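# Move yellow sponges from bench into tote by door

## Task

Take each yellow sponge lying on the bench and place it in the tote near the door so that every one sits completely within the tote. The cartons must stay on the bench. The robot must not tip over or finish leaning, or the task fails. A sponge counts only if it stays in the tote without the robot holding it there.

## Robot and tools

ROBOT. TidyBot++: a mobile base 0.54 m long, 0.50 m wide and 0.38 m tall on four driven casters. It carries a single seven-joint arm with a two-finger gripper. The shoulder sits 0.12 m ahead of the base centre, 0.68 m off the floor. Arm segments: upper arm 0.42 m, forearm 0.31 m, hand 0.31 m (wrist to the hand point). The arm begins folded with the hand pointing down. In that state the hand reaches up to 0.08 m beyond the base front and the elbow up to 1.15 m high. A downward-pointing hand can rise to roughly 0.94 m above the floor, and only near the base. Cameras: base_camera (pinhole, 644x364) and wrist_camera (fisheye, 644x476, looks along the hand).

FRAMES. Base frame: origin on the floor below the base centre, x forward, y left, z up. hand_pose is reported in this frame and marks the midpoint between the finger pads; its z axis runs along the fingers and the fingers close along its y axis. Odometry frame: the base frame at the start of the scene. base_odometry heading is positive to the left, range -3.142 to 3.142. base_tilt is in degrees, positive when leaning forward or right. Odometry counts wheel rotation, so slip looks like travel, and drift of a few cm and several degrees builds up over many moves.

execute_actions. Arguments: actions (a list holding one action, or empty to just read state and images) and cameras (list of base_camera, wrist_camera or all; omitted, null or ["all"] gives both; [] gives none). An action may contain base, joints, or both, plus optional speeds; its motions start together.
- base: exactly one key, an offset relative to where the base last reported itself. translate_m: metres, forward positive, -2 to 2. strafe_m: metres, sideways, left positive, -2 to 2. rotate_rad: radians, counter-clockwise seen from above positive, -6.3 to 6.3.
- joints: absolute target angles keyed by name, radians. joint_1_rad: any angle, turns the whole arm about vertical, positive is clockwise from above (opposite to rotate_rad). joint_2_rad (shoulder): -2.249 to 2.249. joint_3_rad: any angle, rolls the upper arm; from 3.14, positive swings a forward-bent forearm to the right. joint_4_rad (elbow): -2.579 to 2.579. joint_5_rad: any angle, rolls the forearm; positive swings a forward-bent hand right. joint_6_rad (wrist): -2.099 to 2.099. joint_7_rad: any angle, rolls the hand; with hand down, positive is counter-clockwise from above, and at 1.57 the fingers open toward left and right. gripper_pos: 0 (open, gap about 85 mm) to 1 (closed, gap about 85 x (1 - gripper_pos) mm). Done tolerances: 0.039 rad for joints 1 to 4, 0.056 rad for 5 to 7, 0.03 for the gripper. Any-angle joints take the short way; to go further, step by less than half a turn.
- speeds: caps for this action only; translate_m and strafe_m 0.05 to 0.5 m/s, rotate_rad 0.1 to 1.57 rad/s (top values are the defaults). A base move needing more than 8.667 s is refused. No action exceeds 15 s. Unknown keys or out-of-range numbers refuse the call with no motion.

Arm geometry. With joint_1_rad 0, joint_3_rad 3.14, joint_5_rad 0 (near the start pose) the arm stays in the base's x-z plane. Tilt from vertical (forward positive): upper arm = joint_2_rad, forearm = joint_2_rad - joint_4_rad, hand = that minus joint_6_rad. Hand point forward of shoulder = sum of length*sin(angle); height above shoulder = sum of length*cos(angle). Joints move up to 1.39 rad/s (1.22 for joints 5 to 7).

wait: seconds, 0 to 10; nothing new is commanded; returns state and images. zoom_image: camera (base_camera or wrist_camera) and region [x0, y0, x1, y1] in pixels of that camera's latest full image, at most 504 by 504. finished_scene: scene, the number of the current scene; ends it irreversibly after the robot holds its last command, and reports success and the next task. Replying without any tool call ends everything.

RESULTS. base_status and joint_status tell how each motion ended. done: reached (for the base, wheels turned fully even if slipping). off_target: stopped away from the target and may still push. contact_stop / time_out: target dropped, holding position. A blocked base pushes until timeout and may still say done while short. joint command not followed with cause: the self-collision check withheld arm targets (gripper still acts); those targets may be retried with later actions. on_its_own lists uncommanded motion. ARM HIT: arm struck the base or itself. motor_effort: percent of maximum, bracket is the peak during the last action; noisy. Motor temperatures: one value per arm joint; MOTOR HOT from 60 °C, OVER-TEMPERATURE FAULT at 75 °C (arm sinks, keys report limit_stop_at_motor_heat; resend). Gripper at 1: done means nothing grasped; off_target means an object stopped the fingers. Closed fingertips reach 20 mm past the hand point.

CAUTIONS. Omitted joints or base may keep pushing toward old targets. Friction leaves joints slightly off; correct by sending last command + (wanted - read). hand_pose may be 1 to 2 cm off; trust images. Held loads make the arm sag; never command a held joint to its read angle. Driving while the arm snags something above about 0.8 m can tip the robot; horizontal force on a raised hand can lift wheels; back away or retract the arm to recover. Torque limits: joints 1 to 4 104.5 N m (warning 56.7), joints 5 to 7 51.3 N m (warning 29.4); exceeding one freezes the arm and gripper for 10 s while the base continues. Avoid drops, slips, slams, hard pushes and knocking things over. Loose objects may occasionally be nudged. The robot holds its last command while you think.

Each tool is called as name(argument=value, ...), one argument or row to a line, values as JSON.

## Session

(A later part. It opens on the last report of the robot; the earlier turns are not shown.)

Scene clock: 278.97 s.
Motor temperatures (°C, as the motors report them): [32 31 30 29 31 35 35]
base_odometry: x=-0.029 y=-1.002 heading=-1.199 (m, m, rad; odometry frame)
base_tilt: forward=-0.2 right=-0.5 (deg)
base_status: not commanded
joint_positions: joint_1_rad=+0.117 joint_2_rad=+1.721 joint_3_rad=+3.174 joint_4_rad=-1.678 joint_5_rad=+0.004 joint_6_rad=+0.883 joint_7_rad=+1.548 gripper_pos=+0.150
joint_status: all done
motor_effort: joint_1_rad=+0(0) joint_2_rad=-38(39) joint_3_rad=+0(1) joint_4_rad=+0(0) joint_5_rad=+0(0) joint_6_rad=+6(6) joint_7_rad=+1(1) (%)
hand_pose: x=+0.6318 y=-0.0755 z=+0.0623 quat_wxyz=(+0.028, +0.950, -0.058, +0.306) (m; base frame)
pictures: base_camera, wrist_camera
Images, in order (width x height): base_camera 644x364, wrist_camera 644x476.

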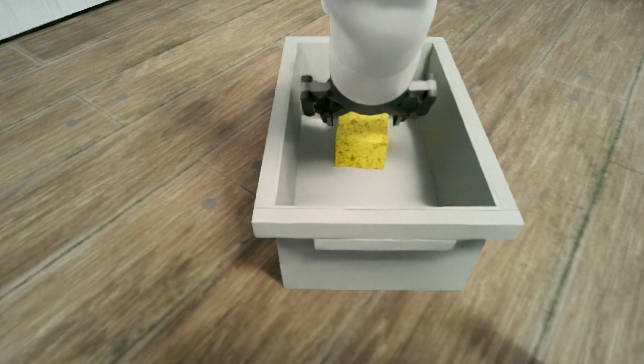

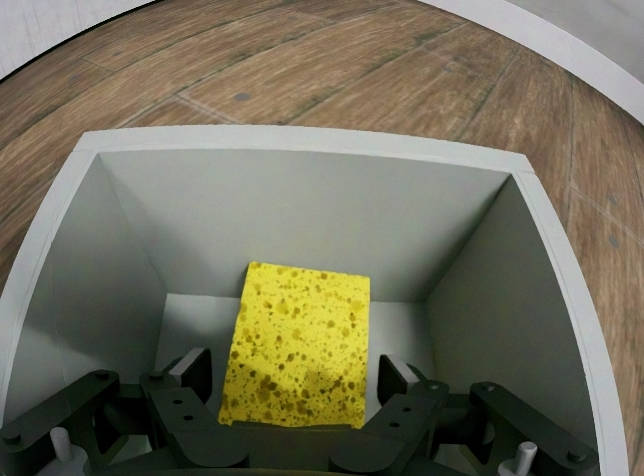

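execute_actions(
  actions=[
    {"joints": {"joint_2_rad": 1.40, "joint_4_rad": -2.10, "joint_6_rad": 1.02}},
  ],
  cameras=["base_camera"],
)

execute_actions(
  actions=[
    {"base": {"rotate_rad": -0.74}, "joints": {"joint_1_rad": 1.57, "joint_2_rad": -0.2, "joint_4_rad": -1.0, "joint_6_rad": -1.0, "gripper_pos": 0.0}},
  ],
)

Scene clock: 301.13 s.
Motor temperatures (°C, as the motors report them): [32 31 30 28 31 35 35]
base_odometry: x=-0.029 y=-1.002 heading=-1.199 (m, m, rad; odometry frame)
base_tilt: forward=-0.2 right=-0.5 (deg)
base_status: not commanded
joint_positions: joint_1_rad=+0.117 joint_2_rad=+1.417 joint_3_rad=+3.174 joint_4_rad=-2.086 joint_5_rad=+0.004 joint_6_rad=+0.973 joint_7_rad=+1.548 gripper_pos=+0.150
joint_status: all done
motor_effort: joint_1_rad=+0(0) joint_2_rad=-36(41) joint_3_rad=+0(0) joint_4_rad=-2(1) joint_5_rad=+0(0) joint_6_rad=+5(6) joint_7_rad=+1(1) (%)
hand_pose: x=+0.5967 y=-0.0719 z=+0.1969 quat_wxyz=(+0.029, +0.952, -0.063, +0.299) (m; base frame)
pictures: base_camera
Images, in order (width x height): base_camera 644x364.

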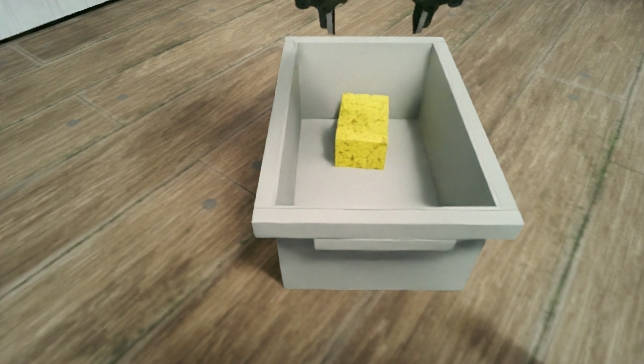

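Scene clock: 304.07 s.
Motor temperatures (°C, as the motors report them): [32 31 30 28 31 35 35]
base_odometry: x=-0.029 y=-1.002 heading=-1.938 (m, m, rad; odometry frame)
base_tilt: forward=-0.2 right=-0.5 (deg)
base_status: done
joint_positions: joint_1_rad=+1.553 joint_2_rad=-0.198 joint_3_rad=+3.186 joint_4_rad=-1.006 joint_5_rad=+0.010 joint_6_rad=-0.951 joint_7_rad=+1.548 gripper_pos=+0.000
joint_status: all done
motor_effort: joint_1_rad=+0(7) joint_2_rad=-11(48) joint_3_rad=+0(5) joint_4_rad=+17(21) joint_5_rad=+0(2) joint_6_rad=+9(10) joint_7_rad=+1(1) (%)
hand_pose: x=+0.1008 y=-0.4507 z=+1.2530 quat_wxyz=(+0.453, +0.529, -0.560, +0.449) (m; base frame)
pictures: base_camera, wrist_camera
Images, in order (width x height): base_camera 644x364, wrist_camera 644x476.

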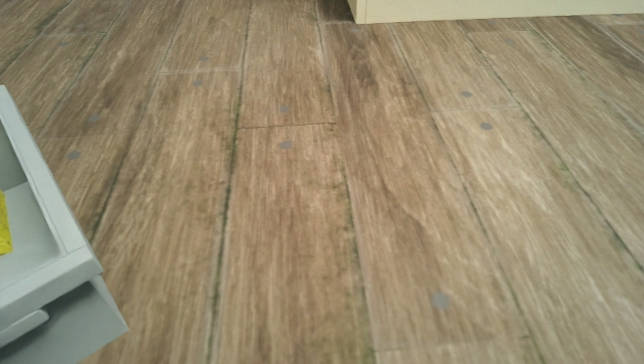

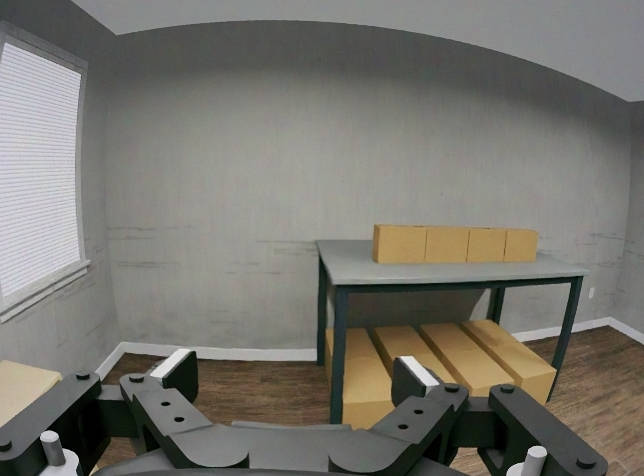

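execute_actions(
  actions=[
    {"base": {"translate_m": -1.2}, "joints": {"joint_1_rad": 2.5, "joint_6_rad": -1.2}},
  ],
)

Scene clock: 310.70 s.
Motor temperatures (°C, as the motors report them): [32 31 30 29 31 35 35]
base_odometry: x=+0.404 y=+0.117 heading=-1.939 (m, m, rad; odometry frame)
base_tilt: forward=-0.3 right=-0.5 (deg)
base_status: done
joint_positions: joint_1_rad=+2.484 joint_2_rad=-0.198 joint_3_rad=+3.182 joint_4_rad=-1.006 joint_5_rad=+0.010 joint_6_rad=-1.152 joint_7_rad=+1.548 gripper_pos=+0.000
joint_status: all done
motor_effort: joint_1_rad=+0(1) joint_2_rad=-10(14) joint_3_rad=+0(3) joint_4_rad=+17(19) joint_5_rad=+0(1) joint_6_rad=+8(9) joint_7_rad=+1(1) (%)
hand_pose: x=-0.2373 y=-0.2463 z=+1.1932 quat_wxyz=(+0.529, +0.240, -0.795, +0.174) (m; base frame)
pictures: base_camera, wrist_camera
Images, in order (width x height): base_camera 644x364, wrist_camera 644x476.

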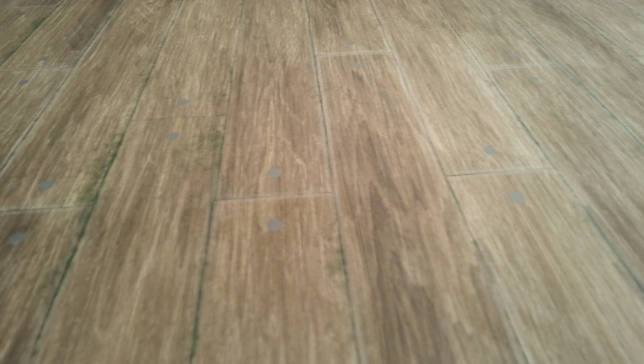

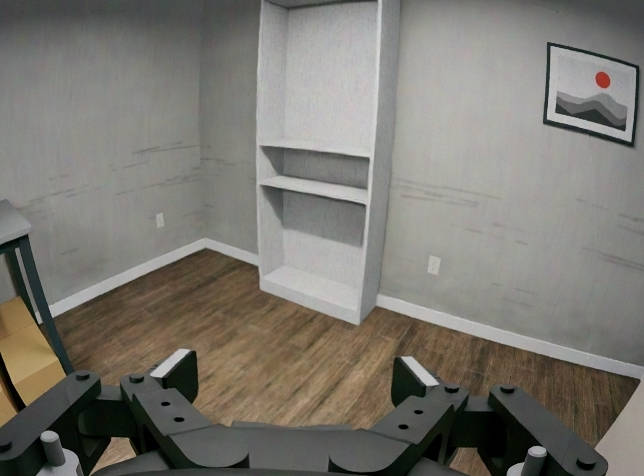

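execute_actions(
  actions=[
    {"base": {"translate_m": -0.8}, "joints": {"joint_1_rad": 0.9}},
  ],
  cameras=["wrist_camera"],
)

execute_actions(
  actions=[
    {"base": {"strafe_m": -2.0}, "joints": {"joint_1_rad": 0.2, "joint_6_rad": -1.4}},
  ],
)

Scene clock: 323.40 s.
Motor temperatures (°C, as the motors report them): [32 31 30 29 31 35 35]
base_odometry: x=+0.695 y=+0.863 heading=-1.941 (m, m, rad; odometry frame)
base_tilt: forward=-0.3 right=-0.5 (deg)
base_status: done
joint_positions: joint_1_rad=+0.918 joint_2_rad=-0.198 joint_3_rad=+3.182 joint_4_rad=-1.006 joint_5_rad=+0.010 joint_6_rad=-1.154 joint_7_rad=+1.548 gripper_pos=+0.000
joint_status: all done
motor_effort: joint_1_rad=+0(2) joint_2_rad=-11(14) joint_3_rad=+0(0) joint_4_rad=+18(19) joint_5_rad=+0(0) joint_6_rad=+9(9) joint_7_rad=+1(1) (%)
hand_pose: x=+0.3636 y=-0.3571 z=+1.1928 quat_wxyz=(+0.252, +0.732, -0.394, +0.496) (m; base frame)
pictures: wrist_camera
Images, in order (width x height): wrist_camera 644x476.

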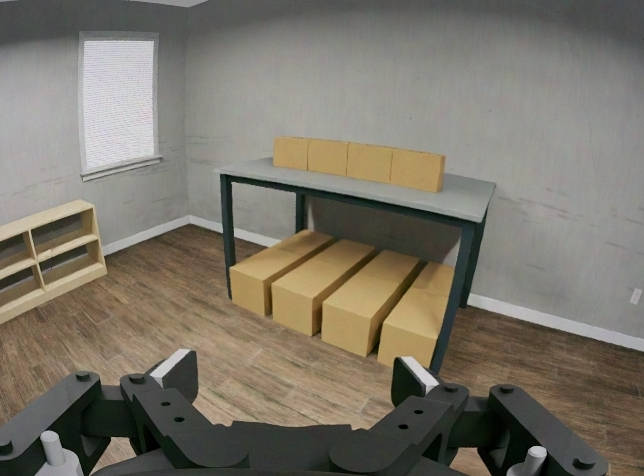

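Scene clock: 328.77 s.
Motor temperatures (°C, as the motors report them): [32 31 30 29 31 35 35]
base_odometry: x=-1.169 y=+1.588 heading=-1.941 (m, m, rad; odometry frame)
base_tilt: forward=-0.3 right=-0.4 (deg)
base_status: done
joint_positions: joint_1_rad=+0.216 joint_2_rad=-0.199 joint_3_rad=+3.182 joint_4_rad=-1.006 joint_5_rad=+0.010 joint_6_rad=-1.350 joint_7_rad=+1.548 gripper_pos=+0.000
joint_status: all done
motor_effort: joint_1_rad=+0(1) joint_2_rad=-11(12) joint_3_rad=+1(1) joint_4_rad=+17(17) joint_5_rad=+0(1) joint_6_rad=+8(9) joint_7_rad=+1(1) (%)
hand_pose: x=+0.5083 y=-0.1072 z=+1.1393 quat_wxyz=(+0.056, +0.872, -0.125, +0.469) (m; base frame)
pictures: base_camera, wrist_camera
Images, in order (width x height): base_camera 644x364, wrist_camera 644x476.

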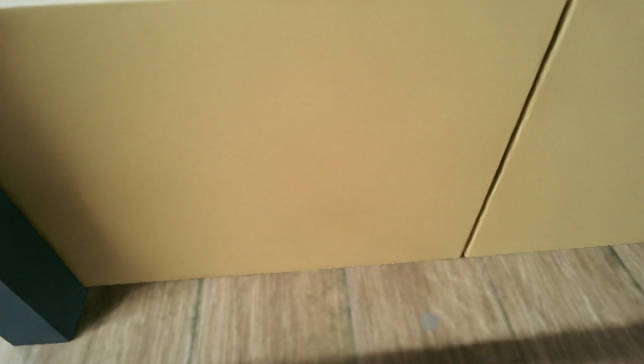

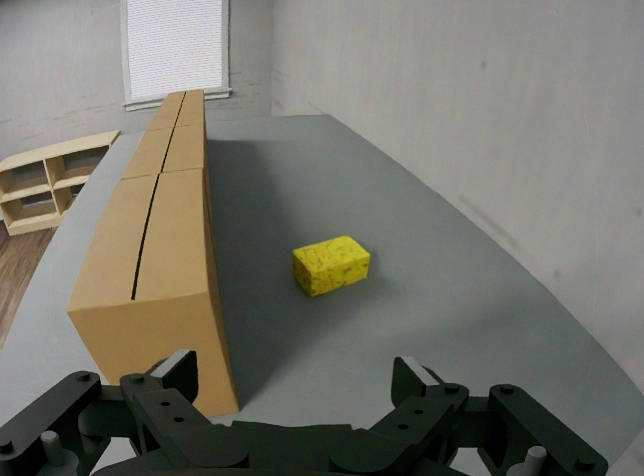

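zoom_image(
  camera="wrist_camera",
  region=[180, 170, 480, 370],
)

Region (180, 170, 480, 370) of wrist_camera's 644x476 image, scaled by 1.680.

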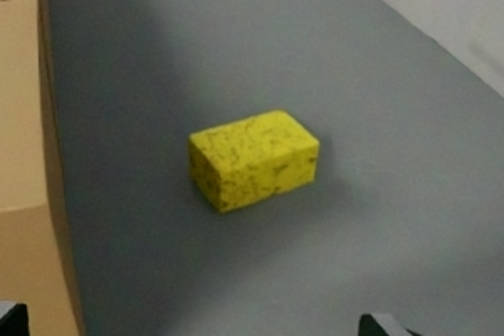

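execute_actions(
  actions=[
    {"base": {"strafe_m": -0.2}, "joints": {"joint_1_rad": 0.115, "joint_2_rad": 0.25, "joint_3_rad": 3.125, "joint_4_rad": -1.055, "joint_6_rad": -0.85, "gripper_pos": 1.0}},
  ],
)

Scene clock: 439.77 s.
Motor temperatures (°C, as the motors report them): [32 30 30 29 31 35 35]
base_odometry: x=-1.356 y=+1.661 heading=-1.942 (m, m, rad; odometry frame)
base_tilt: forward=-0.2 right=-0.5 (deg)
base_status: done
joint_positions: joint_1_rad=+0.132 joint_2_rad=+0.257 joint_3_rad=+3.138 joint_4_rad=-1.052 joint_5_rad=+0.010 joint_6_rad=-0.899 joint_7_rad=+1.548 gripper_pos=+0.999
joint_status: all done
motor_effort: joint_1_rad=+0(1) joint_2_rad=-33(38) joint_3_rad=+0(2) joint_4_rad=+21(23) joint_5_rad=+0(1) joint_6_rad=+8(8) joint_7_rad=+1(1) (%)
hand_pose: x=+0.7742 y=-0.0859 z=+0.9849 quat_wxyz=(+0.028, +0.891, -0.067, +0.449) (m; base frame)
pictures: base_camera, wrist_camera
Images, in order (width x height): base_camera 644x364, wrist_camera 644x476.

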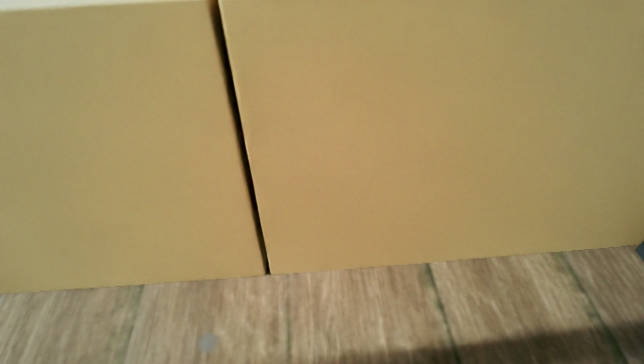

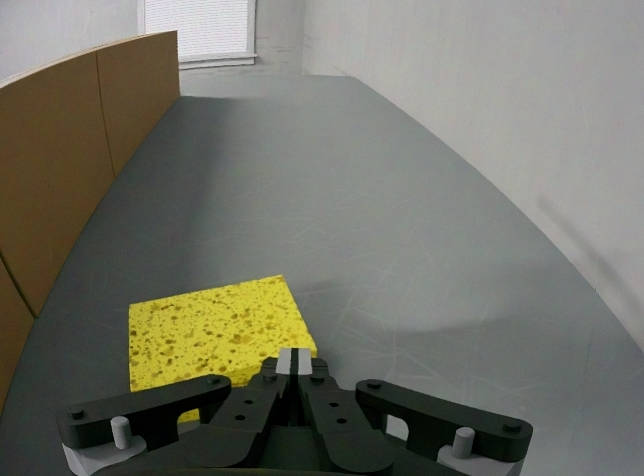

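execute_actions(
  actions=[
    {"joints": {"joint_1_rad": 0.095, "joint_2_rad": 0.19, "joint_4_rad": -1.29, "joint_6_rad": -0.66}},
  ],
  cameras=["wrist_camera"],
)

Scene clock: 452.13 s.
Motor temperatures (°C, as the motors report them): [32 30 30 29 31 35 35]
base_odometry: x=-1.356 y=+1.661 heading=-1.942 (m, m, rad; odometry frame)
base_tilt: forward=-0.2 right=-0.4 (deg)
base_status: not commanded
joint_positions: joint_1_rad=+0.115 joint_2_rad=+0.215 joint_3_rad=+3.138 joint_4_rad=-1.275 joint_5_rad=+0.010 joint_6_rad=-0.706 joint_7_rad=+1.548 gripper_pos=+0.999
joint_status: all done
motor_effort: joint_1_rad=+0(1) joint_2_rad=-31(32) joint_3_rad=+1(0) joint_4_rad=+20(22) joint_5_rad=+0(1) joint_6_rad=+7(8) joint_7_rad=+1(1) (%)
hand_pose: x=+0.7703 y=-0.0735 z=+0.9365 quat_wxyz=(+0.024, +0.888, -0.058, +0.455) (m; base frame)
pictures: wrist_camera
Images, in order (width x height): wrist_camera 644x476.

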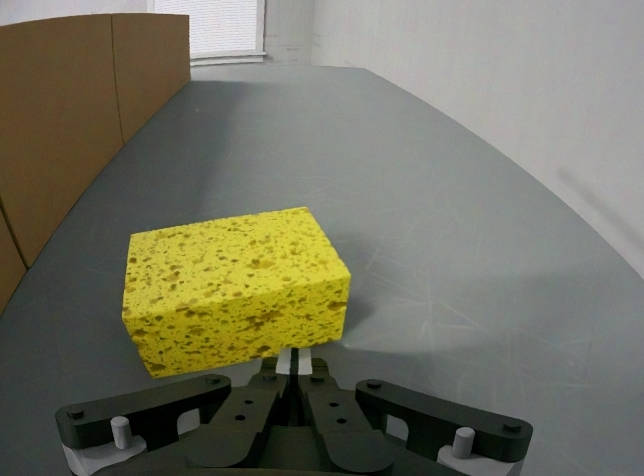

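execute_actions(
  actions=[
    {"base": {"translate_m": 0.08}, "joints": {"joint_1_rad": 0.06}, "speeds": {"translate_m": 0.06}},
  ],
)

Scene clock: 459.47 s.
Motor temperatures (°C, as the motors report them): [32 30 30 29 31 35 35]
base_odometry: x=-1.385 y=+1.587 heading=-1.942 (m, m, rad; odometry frame)
base_tilt: forward=-0.2 right=-0.4 (deg)
base_status: done
joint_positions: joint_1_rad=+0.074 joint_2_rad=+0.210 joint_3_rad=+3.131 joint_4_rad=-1.277 joint_5_rad=+0.010 joint_6_rad=-0.705 joint_7_rad=+1.548 gripper_pos=+0.999
joint_status: all done
motor_effort: joint_1_rad=+0(2) joint_2_rad=-32(35) joint_3_rad=+1(1) joint_4_rad=+22(22) joint_5_rad=+0(0) joint_6_rad=+8(8) joint_7_rad=+1(1) (%)
hand_pose: x=+0.7716 y=-0.0428 z=+0.9385 quat_wxyz=(+0.013, +0.889, -0.037, +0.457) (m; base frame)
pictures: base_camera, wrist_camera
Images, in order (width x height): base_camera 644x364, wrist_camera 644x476.

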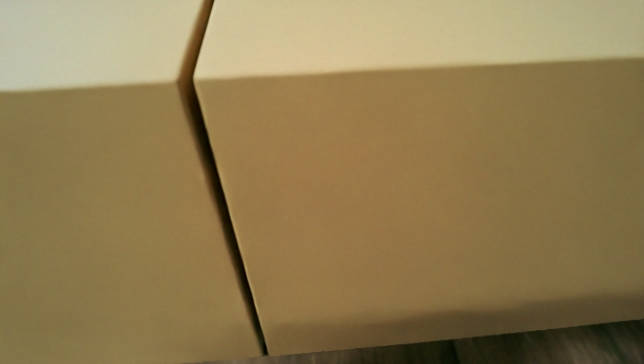

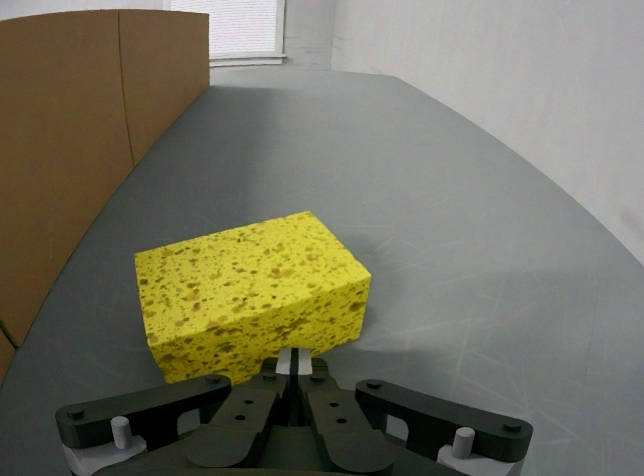

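execute_actions(
  actions=[
    {"joints": {"joint_1_rad": 0.14}},
  ],
  cameras=["wrist_camera"],
)

Scene clock: 473.27 s.
Motor temperatures (°C, as the motors report them): [32 31 30 29 31 35 35]
base_odometry: x=-1.385 y=+1.587 heading=-1.942 (m, m, rad; odometry frame)
base_tilt: forward=-0.2 right=-0.5 (deg)
base_status: not commanded
joint_positions: joint_1_rad=+0.133 joint_2_rad=+0.210 joint_3_rad=+3.129 joint_4_rad=-1.277 joint_5_rad=+0.010 joint_6_rad=-0.705 joint_7_rad=+1.548 gripper_pos=+0.999
joint_status: all done
motor_effort: joint_1_rad=+0(2) joint_2_rad=-31(32) joint_3_rad=+0(1) joint_4_rad=+21(21) joint_5_rad=+0(1) joint_6_rad=+8(8) joint_7_rad=+1(1) (%)
hand_pose: x=+0.7680 y=-0.0801 z=+0.9385 quat_wxyz=(+0.026, +0.887, -0.063, +0.456) (m; base frame)
pictures: wrist_camera
Images, in order (width x height): wrist_camera 644x476.

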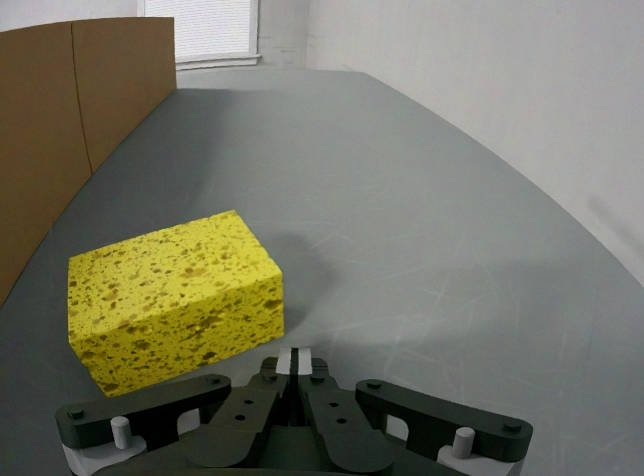

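execute_actions(
  actions=[
    {"joints": {"joint_1_rad": 0.095, "joint_2_rad": 0.36, "joint_4_rad": -1.075, "joint_6_rad": -0.65}},
  ],
  cameras=["wrist_camera"],
)

Scene clock: 479.90 s.
Motor temperatures (°C, as the motors report them): [32 31 30 29 31 35 35]
base_odometry: x=-1.385 y=+1.587 heading=-1.942 (m, m, rad; odometry frame)
base_tilt: forward=-0.2 right=-0.5 (deg)
base_status: not commanded
joint_positions: joint_1_rad=+0.112 joint_2_rad=+0.341 joint_3_rad=+3.129 joint_4_rad=-1.087 joint_5_rad=+0.010 joint_6_rad=-0.698 joint_7_rad=+1.548 gripper_pos=+0.999
joint_status: all done
motor_effort: joint_1_rad=+0(1) joint_2_rad=-37(39) joint_3_rad=+0(0) joint_4_rad=+22(22) joint_5_rad=+0(0) joint_6_rad=+8(8) joint_7_rad=+1(1) (%)
hand_pose: x=+0.8317 y=-0.0735 z=+0.9592 quat_wxyz=(+0.022, +0.872, -0.053, +0.486) (m; base frame)
pictures: wrist_camera
Images, in order (width x height): wrist_camera 644x476.

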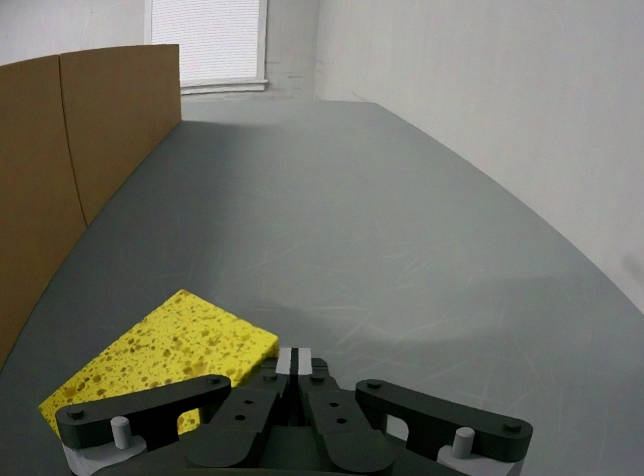

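execute_actions(
  actions=[
    {"joints": {"joint_1_rad": 0.03, "joint_2_rad": 0.09, "joint_4_rad": -0.995, "joint_6_rad": -1.23}},
  ],
  cameras=["wrist_camera"],
)

Scene clock: 487.33 s.
Motor temperatures (°C, as the motors report them): [32 31 30 29 31 35 35]
base_odometry: x=-1.385 y=+1.587 heading=-1.942 (m, m, rad; odometry frame)
base_tilt: forward=-0.2 right=-0.5 (deg)
base_status: not commanded
joint_positions: joint_1_rad=+0.047 joint_2_rad=+0.085 joint_3_rad=+3.129 joint_4_rad=-0.999 joint_5_rad=+0.010 joint_6_rad=-1.185 joint_7_rad=+1.548 gripper_pos=+0.999
joint_status: all done
motor_effort: joint_1_rad=+0(0) joint_2_rad=-23(40) joint_3_rad=+0(2) joint_4_rad=+19(22) joint_5_rad=+0(0) joint_6_rad=+8(8) joint_7_rad=+1(1) (%)
hand_pose: x=+0.6703 y=-0.0213 z=+1.0481 quat_wxyz=(+0.007, +0.906, -0.027, +0.423) (m; base frame)
pictures: wrist_camera
Images, in order (width x height): wrist_camera 644x476.

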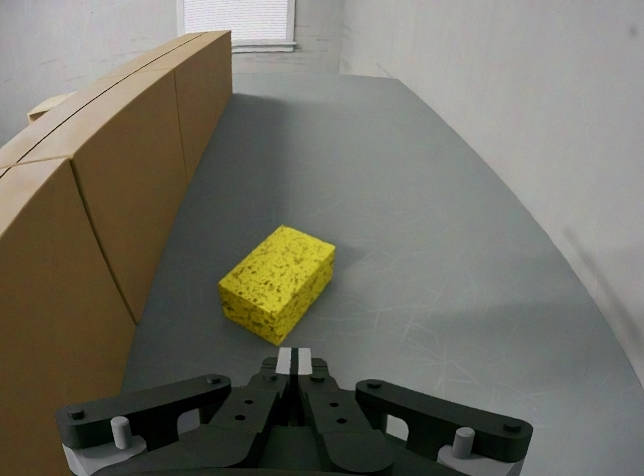

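zoom_image(
  camera="wrist_camera",
  region=[150, 190, 410, 370],
)

Region (150, 190, 410, 370) of wrist_camera's 644x476 image, scaled by 1.938; it fills the top 349 rows of this view, and the rest is white.

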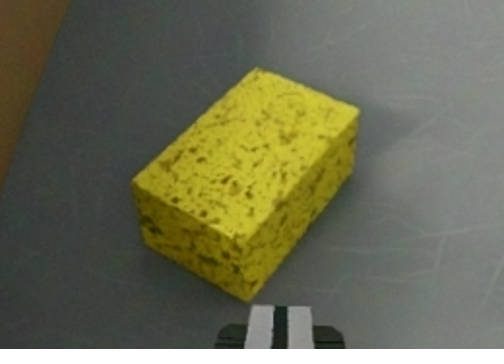

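execute_actions(
  actions=[
    {"joints": {"joint_1_rad": 0.155, "joint_2_rad": 0.405, "joint_4_rad": -1.08, "joint_6_rad": -0.64}},
  ],
  cameras=["wrist_camera"],
)

Scene clock: 510.30 s.
Motor temperatures (°C, as the motors report them): [32 31 30 29 31 35 35]
base_odometry: x=-1.385 y=+1.587 heading=-1.942 (m, m, rad; odometry frame)
base_tilt: forward=-0.2 right=-0.5 (deg)
base_status: not commanded
joint_positions: joint_1_rad=+0.140 joint_2_rad=+0.392 joint_3_rad=+3.129 joint_4_rad=-1.069 joint_5_rad=+0.010 joint_6_rad=-0.677 joint_7_rad=+1.548 gripper_pos=+0.999
joint_status: all done
motor_effort: joint_1_rad=+0(1) joint_2_rad=-40(43) joint_3_rad=+1(0) joint_4_rad=+22(23) joint_5_rad=+0(1) joint_6_rad=+8(9) joint_7_rad=+1(1) (%)
hand_pose: x=+0.8484 y=-0.0961 z=+0.9382 quat_wxyz=(+0.028, +0.874, -0.065, +0.480) (m; base frame)
pictures: wrist_camera
Images, in order (width x height): wrist_camera 644x476.

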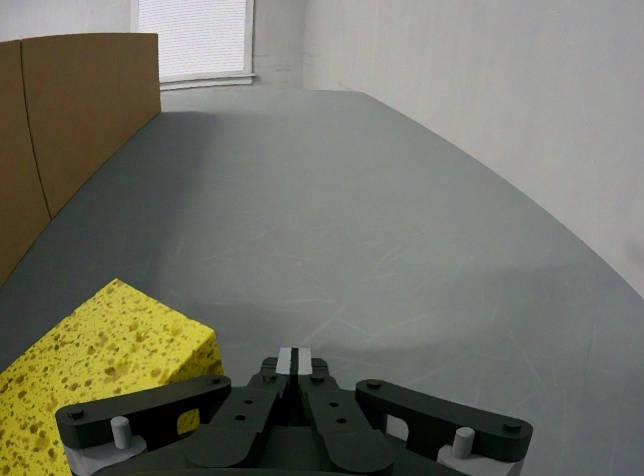

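execute_actions(
  actions=[
    {"joints": {"joint_1_rad": 0.035}},
  ],
  cameras=["wrist_camera"],
)

execute_actions(
  actions=[
    {"joints": {"joint_1_rad": 0.06, "joint_2_rad": 0.12, "joint_4_rad": -0.995, "joint_6_rad": -1.2}},
  ],
  cameras=["wrist_camera"],
)

Scene clock: 515.43 s.
Motor temperatures (°C, as the motors report them): [32 31 30 29 31 35 35]
base_odometry: x=-1.385 y=+1.587 heading=-1.942 (m, m, rad; odometry frame)
base_tilt: forward=-0.2 right=-0.5 (deg)
base_status: not commanded
joint_positions: joint_1_rad=+0.037 joint_2_rad=+0.392 joint_3_rad=+3.125 joint_4_rad=-1.069 joint_5_rad=+0.010 joint_6_rad=-0.677 joint_7_rad=+1.548 gripper_pos=+0.999
joint_status: all done
motor_effort: joint_1_rad=+0(3) joint_2_rad=-39(40) joint_3_rad=+0(1) joint_4_rad=+22(21) joint_5_rad=+0(1) joint_6_rad=+8(8) joint_7_rad=+1(1) (%)
hand_pose: x=+0.8544 y=-0.0185 z=+0.9382 quat_wxyz=(+0.002, +0.876, -0.019, +0.481) (m; base frame)
pictures: wrist_camera
Images, in order (width x height): wrist_camera 644x476.

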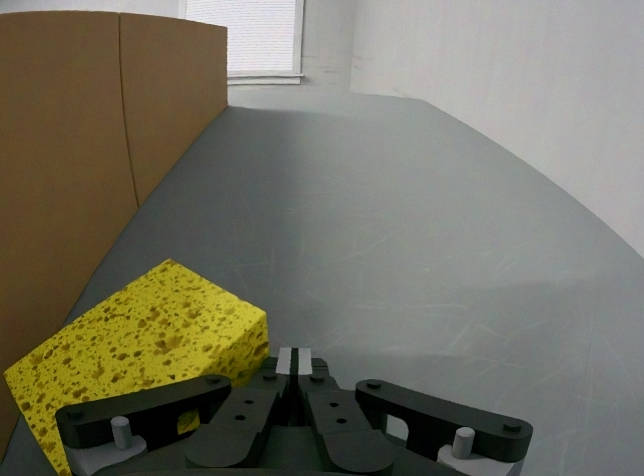

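Scene clock: 516.80 s.
Motor temperatures (°C, as the motors report them): [32 31 30 29 31 35 35]
base_odometry: x=-1.385 y=+1.587 heading=-1.942 (m, m, rad; odometry frame)
base_tilt: forward=-0.2 right=-0.4 (deg)
base_status: not commanded
joint_positions: joint_1_rad=+0.041 joint_2_rad=+0.114 joint_3_rad=+3.125 joint_4_rad=-0.999 joint_5_rad=+0.010 joint_6_rad=-1.154 joint_7_rad=+1.548 gripper_pos=+0.999
joint_status: all done
motor_effort: joint_1_rad=+0(0) joint_2_rad=-26(42) joint_3_rad=+0(0) joint_4_rad=+19(23) joint_5_rad=+0(0) joint_6_rad=+7(8) joint_7_rad=+1(1) (%)
hand_pose: x=+0.6873 y=-0.0163 z=+1.0396 quat_wxyz=(+0.005, +0.905, -0.022, +0.424) (m; base frame)
pictures: wrist_camera
Images, in order (width x height): wrist_camera 644x476.

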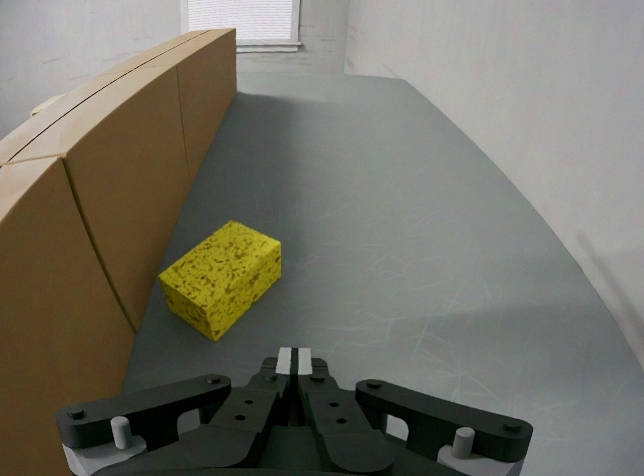

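zoom_image(
  camera="wrist_camera",
  region=[90, 190, 350, 370],
)

Region (90, 190, 350, 370) of wrist_camera's 644x476 image, scaled by 1.938; it fills the top 349 rows of this view, and the rest is white.

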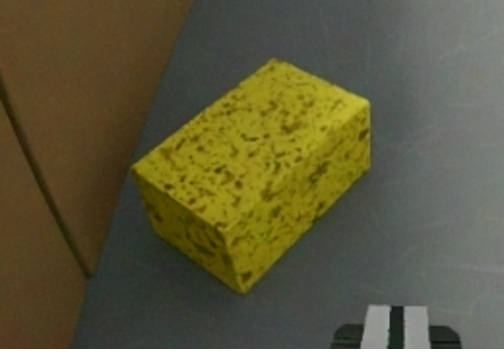

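execute_actions(
  actions=[
    {"joints": {"joint_1_rad": -0.14, "joint_2_rad": 0.275, "joint_4_rad": -1.205, "joint_6_rad": -0.695, "joint_7_rad": -0.04}},
  ],
  cameras=["wrist_camera"],
)

Scene clock: 592.57 s.
Motor temperatures (°C, as the motors report them): [32 31 30 30 31 35 35]
base_odometry: x=-1.385 y=+1.587 heading=-1.942 (m, m, rad; odometry frame)
base_tilt: forward=-0.2 right=-0.4 (deg)
base_status: not commanded
joint_positions: joint_1_rad=-0.128 joint_2_rad=+0.257 joint_3_rad=+3.125 joint_4_rad=-1.195 joint_5_rad=+0.010 joint_6_rad=-0.740 joint_7_rad=-0.031 gripper_pos=+0.999
joint_status: all done
motor_effort: joint_1_rad=+0(2) joint_2_rad=-34(34) joint_3_rad=+0(0) joint_4_rad=+21(22) joint_5_rad=+0(1) joint_6_rad=+8(8) joint_7_rad=+1(2) (%)
hand_pose: x=+0.7843 y=+0.0944 z=+0.9452 quat_wxyz=(-0.349, +0.664, -0.592, +0.296) (m; base frame)
pictures: wrist_camera
Images, in order (width x height): wrist_camera 644x476.

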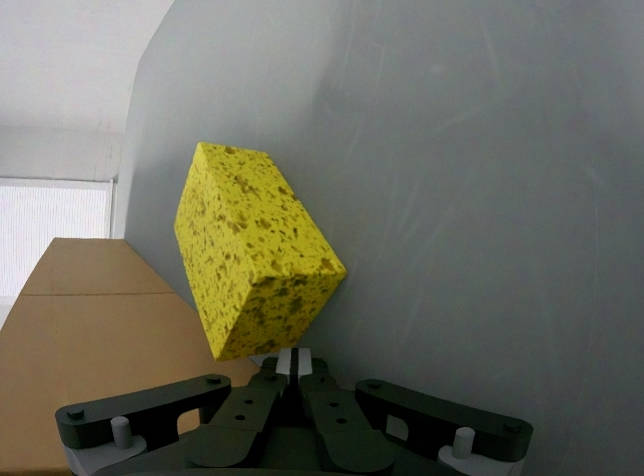

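execute_actions(
  actions=[
    {"joints": {"joint_2_rad": 0.344, "joint_4_rad": -1.106}},
  ],
  cameras=["wrist_camera"],
)

execute_actions(
  actions=[
    {"joints": {"joint_1_rad": -0.02}},
  ],
  cameras=["wrist_camera"],
)

Scene clock: 605.10 s.
Motor temperatures (°C, as the motors report them): [32 31 30 30 31 35 35]
base_odometry: x=-1.385 y=+1.587 heading=-1.942 (m, m, rad; odometry frame)
base_tilt: forward=-0.2 right=-0.5 (deg)
base_status: not commanded
joint_positions: joint_1_rad=-0.128 joint_2_rad=+0.321 joint_3_rad=+3.125 joint_4_rad=-1.115 joint_5_rad=+0.010 joint_6_rad=-0.740 joint_7_rad=-0.031 gripper_pos=+0.999
joint_status: all done
motor_effort: joint_1_rad=+0(0) joint_2_rad=-35(37) joint_3_rad=+0(0) joint_4_rad=+21(22) joint_5_rad=+0(0) joint_6_rad=+8(8) joint_7_rad=+1(1) (%)
hand_pose: x=+0.8121 y=+0.0979 z=+0.9464 quat_wxyz=(-0.354, +0.661, -0.590, +0.300) (m; base frame)
pictures: wrist_camera
Images, in order (width x height): wrist_camera 644x476.

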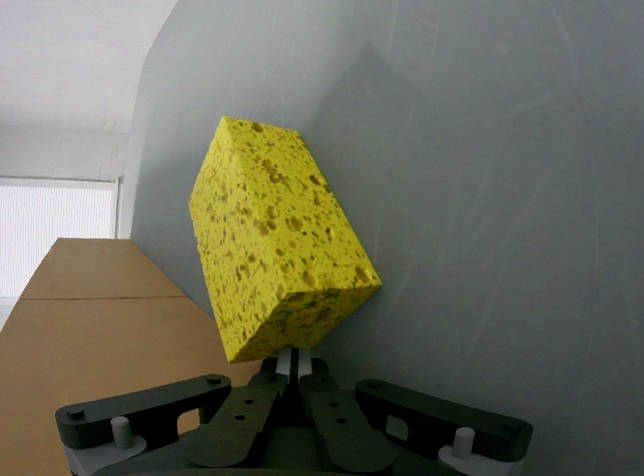

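Scene clock: 606.10 s.
Motor temperatures (°C, as the motors report them): [32 31 30 30 31 35 35]
base_odometry: x=-1.385 y=+1.587 heading=-1.942 (m, m, rad; odometry frame)
base_tilt: forward=-0.2 right=-0.5 (deg)
base_status: not commanded
joint_positions: joint_1_rad=-0.023 joint_2_rad=+0.321 joint_3_rad=+3.127 joint_4_rad=-1.115 joint_5_rad=+0.010 joint_6_rad=-0.740 joint_7_rad=-0.031 gripper_pos=+0.999
joint_status: all done
motor_effort: joint_1_rad=+0(3) joint_2_rad=-35(35) joint_3_rad=+0(1) joint_4_rad=+21(21) joint_5_rad=+0(1) joint_6_rad=+8(7) joint_7_rad=+1(1) (%)
hand_pose: x=+0.8186 y=+0.0240 z=+0.9464 quat_wxyz=(-0.337, +0.629, -0.624, +0.319) (m; base frame)
pictures: wrist_camera
Images, in order (width x height): wrist_camera 644x476.

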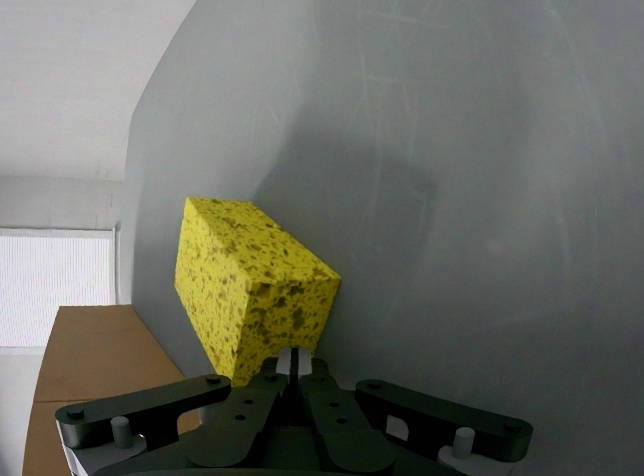

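execute_actions(
  actions=[
    {"joints": {"joint_1_rad": 0.1}},
  ],
  cameras=["wrist_camera"],
)

Scene clock: 611.47 s.
Motor temperatures (°C, as the motors report them): [32 31 30 30 31 35 35]
base_odometry: x=-1.385 y=+1.587 heading=-1.942 (m, m, rad; odometry frame)
base_tilt: forward=-0.2 right=-0.5 (deg)
base_status: not commanded
joint_positions: joint_1_rad=+0.098 joint_2_rad=+0.321 joint_3_rad=+3.128 joint_4_rad=-1.115 joint_5_rad=+0.010 joint_6_rad=-0.740 joint_7_rad=-0.031 gripper_pos=+0.999
joint_status: all done
motor_effort: joint_1_rad=+0(3) joint_2_rad=-36(36) joint_3_rad=+0(1) joint_4_rad=+21(21) joint_5_rad=+0(1) joint_6_rad=+8(8) joint_7_rad=+1(1) (%)
hand_pose: x=+0.8163 y=-0.0612 z=+0.9464 quat_wxyz=(-0.317, +0.589, -0.661, +0.339) (m; base frame)
pictures: wrist_camera
Images, in order (width x height): wrist_camera 644x476.

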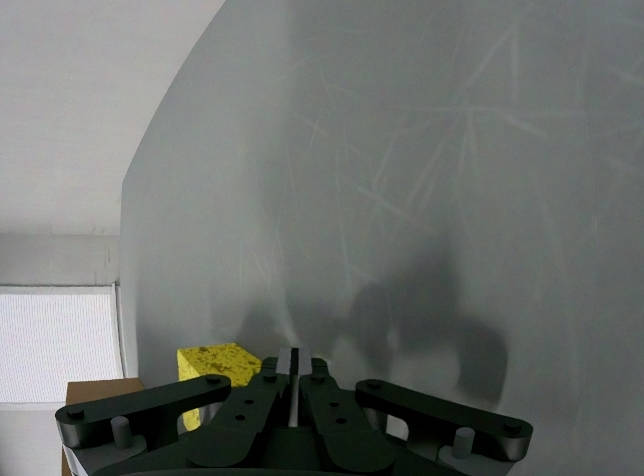

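execute_actions(
  actions=[
    {"joints": {"joint_1_rad": 0.0, "joint_2_rad": 0.125, "joint_6_rad": -1.01, "joint_7_rad": 1.58, "gripper_pos": 0.0}},
  ],
  cameras=["wrist_camera"],
)

Scene clock: 618.50 s.
Motor temperatures (°C, as the motors report them): [32 31 30 30 31 35 35]
base_odometry: x=-1.385 y=+1.587 heading=-1.942 (m, m, rad; odometry frame)
base_tilt: forward=-0.2 right=-0.4 (deg)
base_status: not commanded
joint_positions: joint_1_rad=+0.016 joint_2_rad=+0.143 joint_3_rad=+3.128 joint_4_rad=-1.113 joint_5_rad=+0.010 joint_6_rad=-0.963 joint_7_rad=+1.572 gripper_pos=+0.000
joint_status: all done
motor_effort: joint_1_rad=+0(0) joint_2_rad=-28(37) joint_3_rad=+1(0) joint_4_rad=+20(21) joint_5_rad=+0(0) joint_6_rad=+7(8) joint_7_rad=+1(1) (%)
hand_pose: x=+0.7257 y=-0.0037 z=+1.0079 quat_wxyz=(+0.005, +0.895, -0.001, +0.445) (m; base frame)
pictures: wrist_camera
Images, in order (width x height): wrist_camera 644x476.

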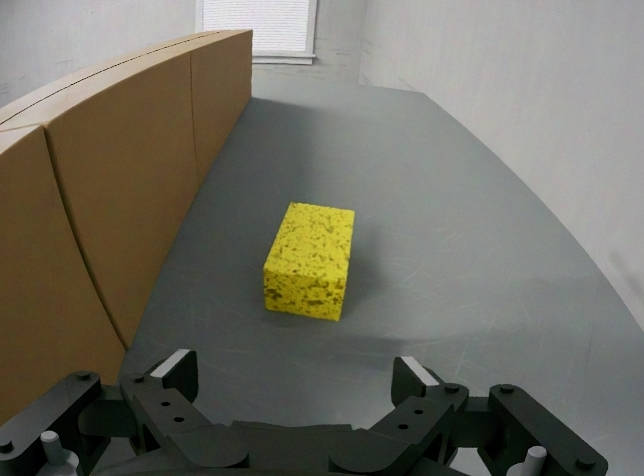

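execute_actions(
  actions=[
    {"joints": {"joint_1_rad": 0.045, "joint_2_rad": 0.244, "joint_4_rad": -1.414, "joint_6_rad": -0.325}},
  ],
  cameras=["wrist_camera"],
)

Scene clock: 631.63 s.
Motor temperatures (°C, as the motors report them): [32 31 30 30 31 35 35]
base_odometry: x=-1.385 y=+1.587 heading=-1.942 (m, m, rad; odometry frame)
base_tilt: forward=-0.2 right=-0.5 (deg)
base_status: not commanded
joint_positions: joint_1_rad=+0.027 joint_2_rad=+0.232 joint_3_rad=+3.128 joint_4_rad=-1.408 joint_5_rad=+0.010 joint_6_rad=-0.373 joint_7_rad=+1.572 gripper_pos=+0.000
joint_status: all done
motor_effort: joint_1_rad=+0(0) joint_2_rad=-33(36) joint_3_rad=+0(0) joint_4_rad=+21(22) joint_5_rad=+0(0) joint_6_rad=+9(9) joint_7_rad=+1(1) (%)
hand_pose: x=+0.8105 y=-0.0101 z=+0.9365 quat_wxyz=(+0.007, +0.845, -0.003, +0.535) (m; base frame)
pictures: wrist_camera
Images, in order (width x height): wrist_camera 644x476.

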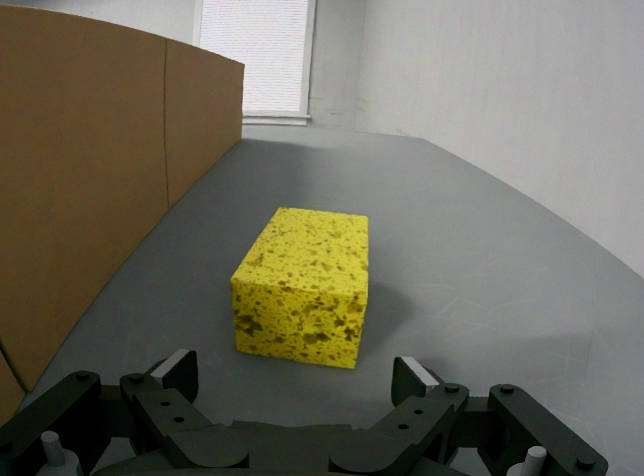

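execute_actions(
  actions=[
    {"joints": {"joint_1_rad": 0.05, "joint_2_rad": 0.425, "joint_4_rad": -1.177, "joint_6_rad": -0.44}},
  ],
  cameras=["wrist_camera"],
)

Scene clock: 640.27 s.
Motor temperatures (°C, as the motors report them): [32 32 30 30 31 35 35]
base_odometry: x=-1.385 y=+1.587 heading=-1.942 (m, m, rad; odometry frame)
base_tilt: forward=-0.2 right=-0.5 (deg)
base_status: not commanded
joint_positions: joint_1_rad=+0.030 joint_2_rad=+0.408 joint_3_rad=+3.128 joint_4_rad=-1.190 joint_5_rad=+0.010 joint_6_rad=-0.392 joint_7_rad=+1.572 gripper_pos=+0.000
joint_status: all done
motor_effort: joint_1_rad=+0(0) joint_2_rad=-41(42) joint_3_rad=+0(1) joint_4_rad=+22(23) joint_5_rad=+0(0) joint_6_rad=+8(9) joint_7_rad=+1(1) (%)
hand_pose: x=+0.8842 y=-0.0150 z=+0.9333 quat_wxyz=(+0.007, +0.839, -0.006, +0.545) (m; base frame)
pictures: wrist_camera
Images, in order (width x height): wrist_camera 644x476.

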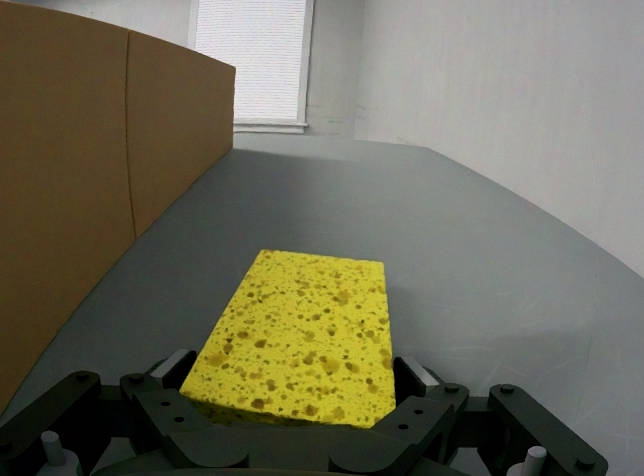

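The sponge is between the fingers. Closing.

execute_actions(
  actions=[
    {"joints": {"gripper_pos": 1.0}},
  ],
  cameras=["wrist_camera"],
)

execute_actions(
  actions=[
    {"joints": {"joint_2_rad": 0.1, "joint_4_rad": -1.3, "joint_6_rad": -0.65}},
  ],
  cameras=["wrist_camera"],
)

Scene clock: 643.50 s.
Motor temperatures (°C, as the motors report them): [32 32 30 30 31 35 35]
base_odometry: x=-1.385 y=+1.587 heading=-1.942 (m, m, rad; odometry frame)
base_tilt: forward=-0.2 right=-0.5 (deg)
base_status: not commanded
joint_positions: joint_1_rad=+0.031 joint_2_rad=+0.408 joint_3_rad=+3.128 joint_4_rad=-1.185 joint_5_rad=+0.010 joint_6_rad=-0.392 joint_7_rad=+1.572 gripper_pos=+0.350
joint_status: gripper_pos off_target (ended at +0.350, target +1.000)
motor_effort: joint_1_rad=+0(0) joint_2_rad=-40(40) joint_3_rad=+1(1) joint_4_rad=+22(22) joint_5_rad=+0(1) joint_6_rad=+8(9) joint_7_rad=+1(1) (%)
hand_pose: x=+0.8849 y=-0.0152 z=+0.9356 quat_wxyz=(+0.007, +0.837, -0.006, +0.546) (m; base frame)
pictures: wrist_camera
Images, in order (width x height): wrist_camera 644x476.

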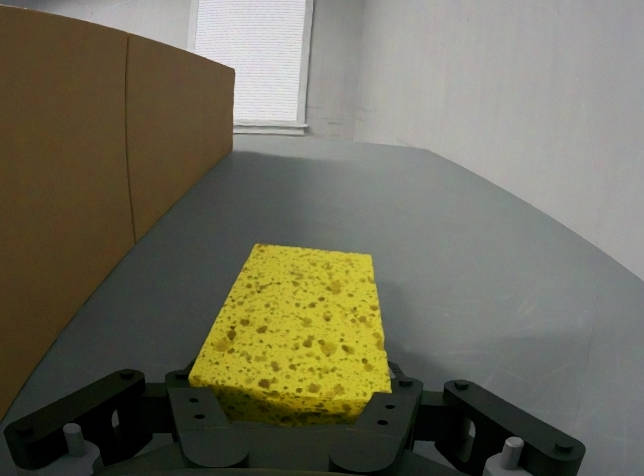

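Scene clock: 645.23 s.
Motor temperatures (°C, as the motors report them): [32 32 30 30 31 35 35]
base_odometry: x=-1.385 y=+1.587 heading=-1.942 (m, m, rad; odometry frame)
base_tilt: forward=-0.2 right=-0.5 (deg)
base_status: not commanded
joint_positions: joint_1_rad=+0.031 joint_2_rad=+0.101 joint_3_rad=+3.128 joint_4_rad=-1.287 joint_5_rad=+0.010 joint_6_rad=-0.601 joint_7_rad=+1.572 gripper_pos=+0.350
joint_status: all done
motor_effort: joint_1_rad=+0(0) joint_2_rad=-27(42) joint_3_rad=+1(0) joint_4_rad=+22(23) joint_5_rad=+0(0) joint_6_rad=+9(9) joint_7_rad=+1(1) (%)
hand_pose: x=+0.7549 y=-0.0119 z=+1.0311 quat_wxyz=(+0.009, +0.838, -0.005, +0.545) (m; base frame)
pictures: wrist_camera
Images, in order (width x height): wrist_camera 644x476.

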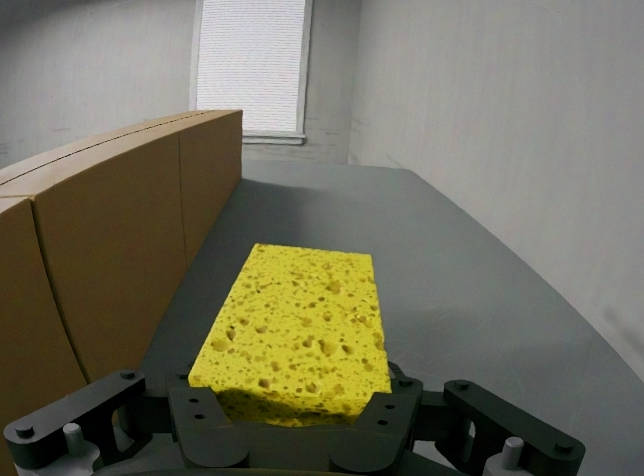

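execute_actions(
  actions=[
    {"base": {"translate_m": -0.15}, "joints": {"joint_1_rad": 0.0, "joint_2_rad": -0.3, "joint_4_rad": -1.0, "joint_6_rad": -1.35}},
  ],
  cameras=[],
)

execute_actions(
  actions=[
    {"base": {"strafe_m": 0.7}},
  ],
  cameras=["base_camera"],
)

execute_actions(
  actions=[
    {"base": {"rotate_rad": 0.63}, "joints": {"joint_6_rad": -1.5}},
  ],
)

Scene clock: 667.13 s.
Motor temperatures (°C, as the motors report them): [32 32 30 30 31 35 35]
base_odometry: x=-1.331 y=+1.727 heading=-1.942 (m, m, rad; odometry frame)
base_tilt: forward=-0.2 right=-0.5 (deg)
base_status: done
joint_positions: joint_1_rad=+0.019 joint_2_rad=-0.311 joint_3_rad=+3.128 joint_4_rad=-0.997 joint_5_rad=+0.011 joint_6_rad=-1.305 joint_7_rad=+1.572 gripper_pos=+0.350
joint_status: all done
motor_effort: joint_1_rad=+0(2) joint_2_rad=-5(34) joint_3_rad=+1(2) joint_4_rad=+16(24) joint_5_rad=+0(1) joint_6_rad=+9(10) joint_7_rad=+1(1) (%)
hand_pose: x=+0.4734 y=-0.0018 z=+1.1985 quat_wxyz=(+0.009, +0.839, -0.003, +0.544) (m; base frame)
pictures: none
No camera images: the call's "cameras" was empty. Leave "cameras" out to get every camera's image.

Scene clock: 669.90 s.
Motor temperatures (°C, as the motors report them): [32 32 30 30 31 35 35]
base_odometry: x=-0.678 y=+1.474 heading=-1.941 (m, m, rad; odometry frame)
base_tilt: forward=-0.2 right=-0.5 (deg)
base_status: done
joint_positions: joint_1_rad=+0.016 joint_2_rad=-0.311 joint_3_rad=+3.127 joint_4_rad=-0.997 joint_5_rad=+0.011 joint_6_rad=-1.305 joint_7_rad=+1.572 gripper_pos=+0.350
joint_status: not commanded
motor_effort: joint_1_rad=+0(1) joint_2_rad=-5(8) joint_3_rad=+2(2) joint_4_rad=+16(17) joint_5_rad=+0(1) joint_6_rad=+9(9) joint_7_rad=+1(1) (%)
hand_pose: x=+0.4734 y=-0.0008 z=+1.1985 quat_wxyz=(+0.008, +0.839, -0.001, +0.544) (m; base frame)
pictures: base_camera
Images, in order (width x height): base_camera 644x364.

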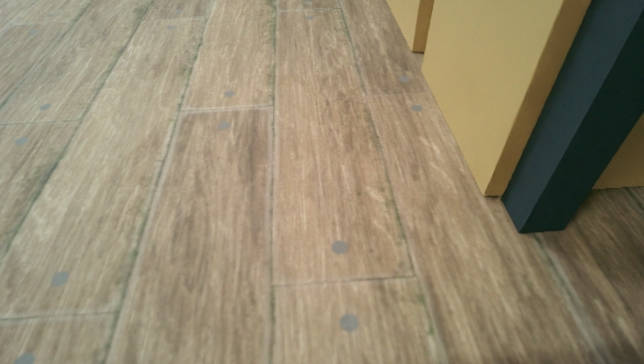

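Scene clock: 671.47 s.
Motor temperatures (°C, as the motors report them): [32 32 30 30 31 35 35]
base_odometry: x=-0.678 y=+1.474 heading=-1.313 (m, m, rad; odometry frame)
base_tilt: forward=-0.2 right=-0.5 (deg)
base_status: done
joint_positions: joint_1_rad=+0.014 joint_2_rad=-0.311 joint_3_rad=+3.127 joint_4_rad=-0.998 joint_5_rad=+0.011 joint_6_rad=-1.468 joint_7_rad=+1.572 gripper_pos=+0.350
joint_status: all done
motor_effort: joint_1_rad=+0(1) joint_2_rad=-4(9) joint_3_rad=+1(2) joint_4_rad=+15(18) joint_5_rad=+0(1) joint_6_rad=+8(9) joint_7_rad=+1(1) (%)
hand_pose: x=+0.4491 y=-0.0001 z=+1.1536 quat_wxyz=(+0.008, +0.881, -0.001, +0.473) (m; base frame)
pictures: base_camera, wrist_camera
Images, in order (width x height): base_camera 644x364, wrist_camera 644x476.

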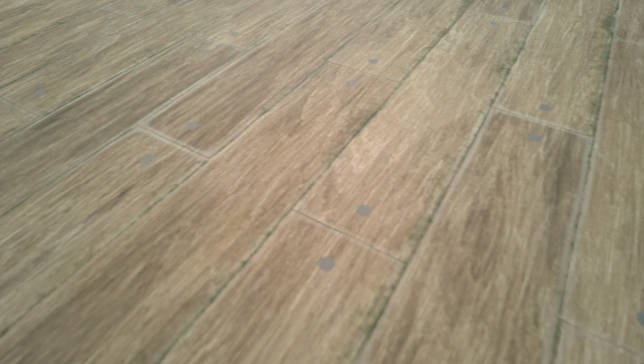

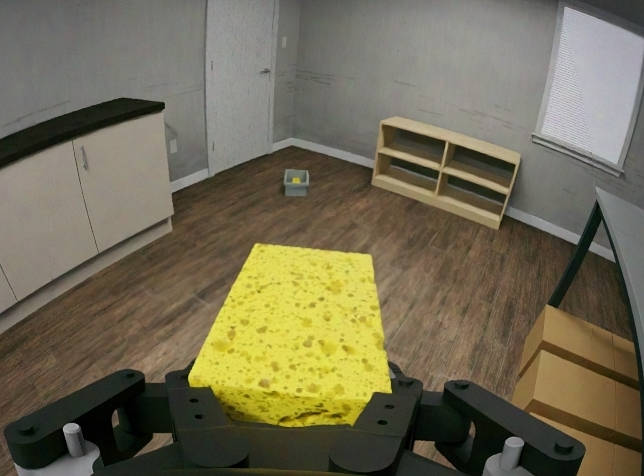

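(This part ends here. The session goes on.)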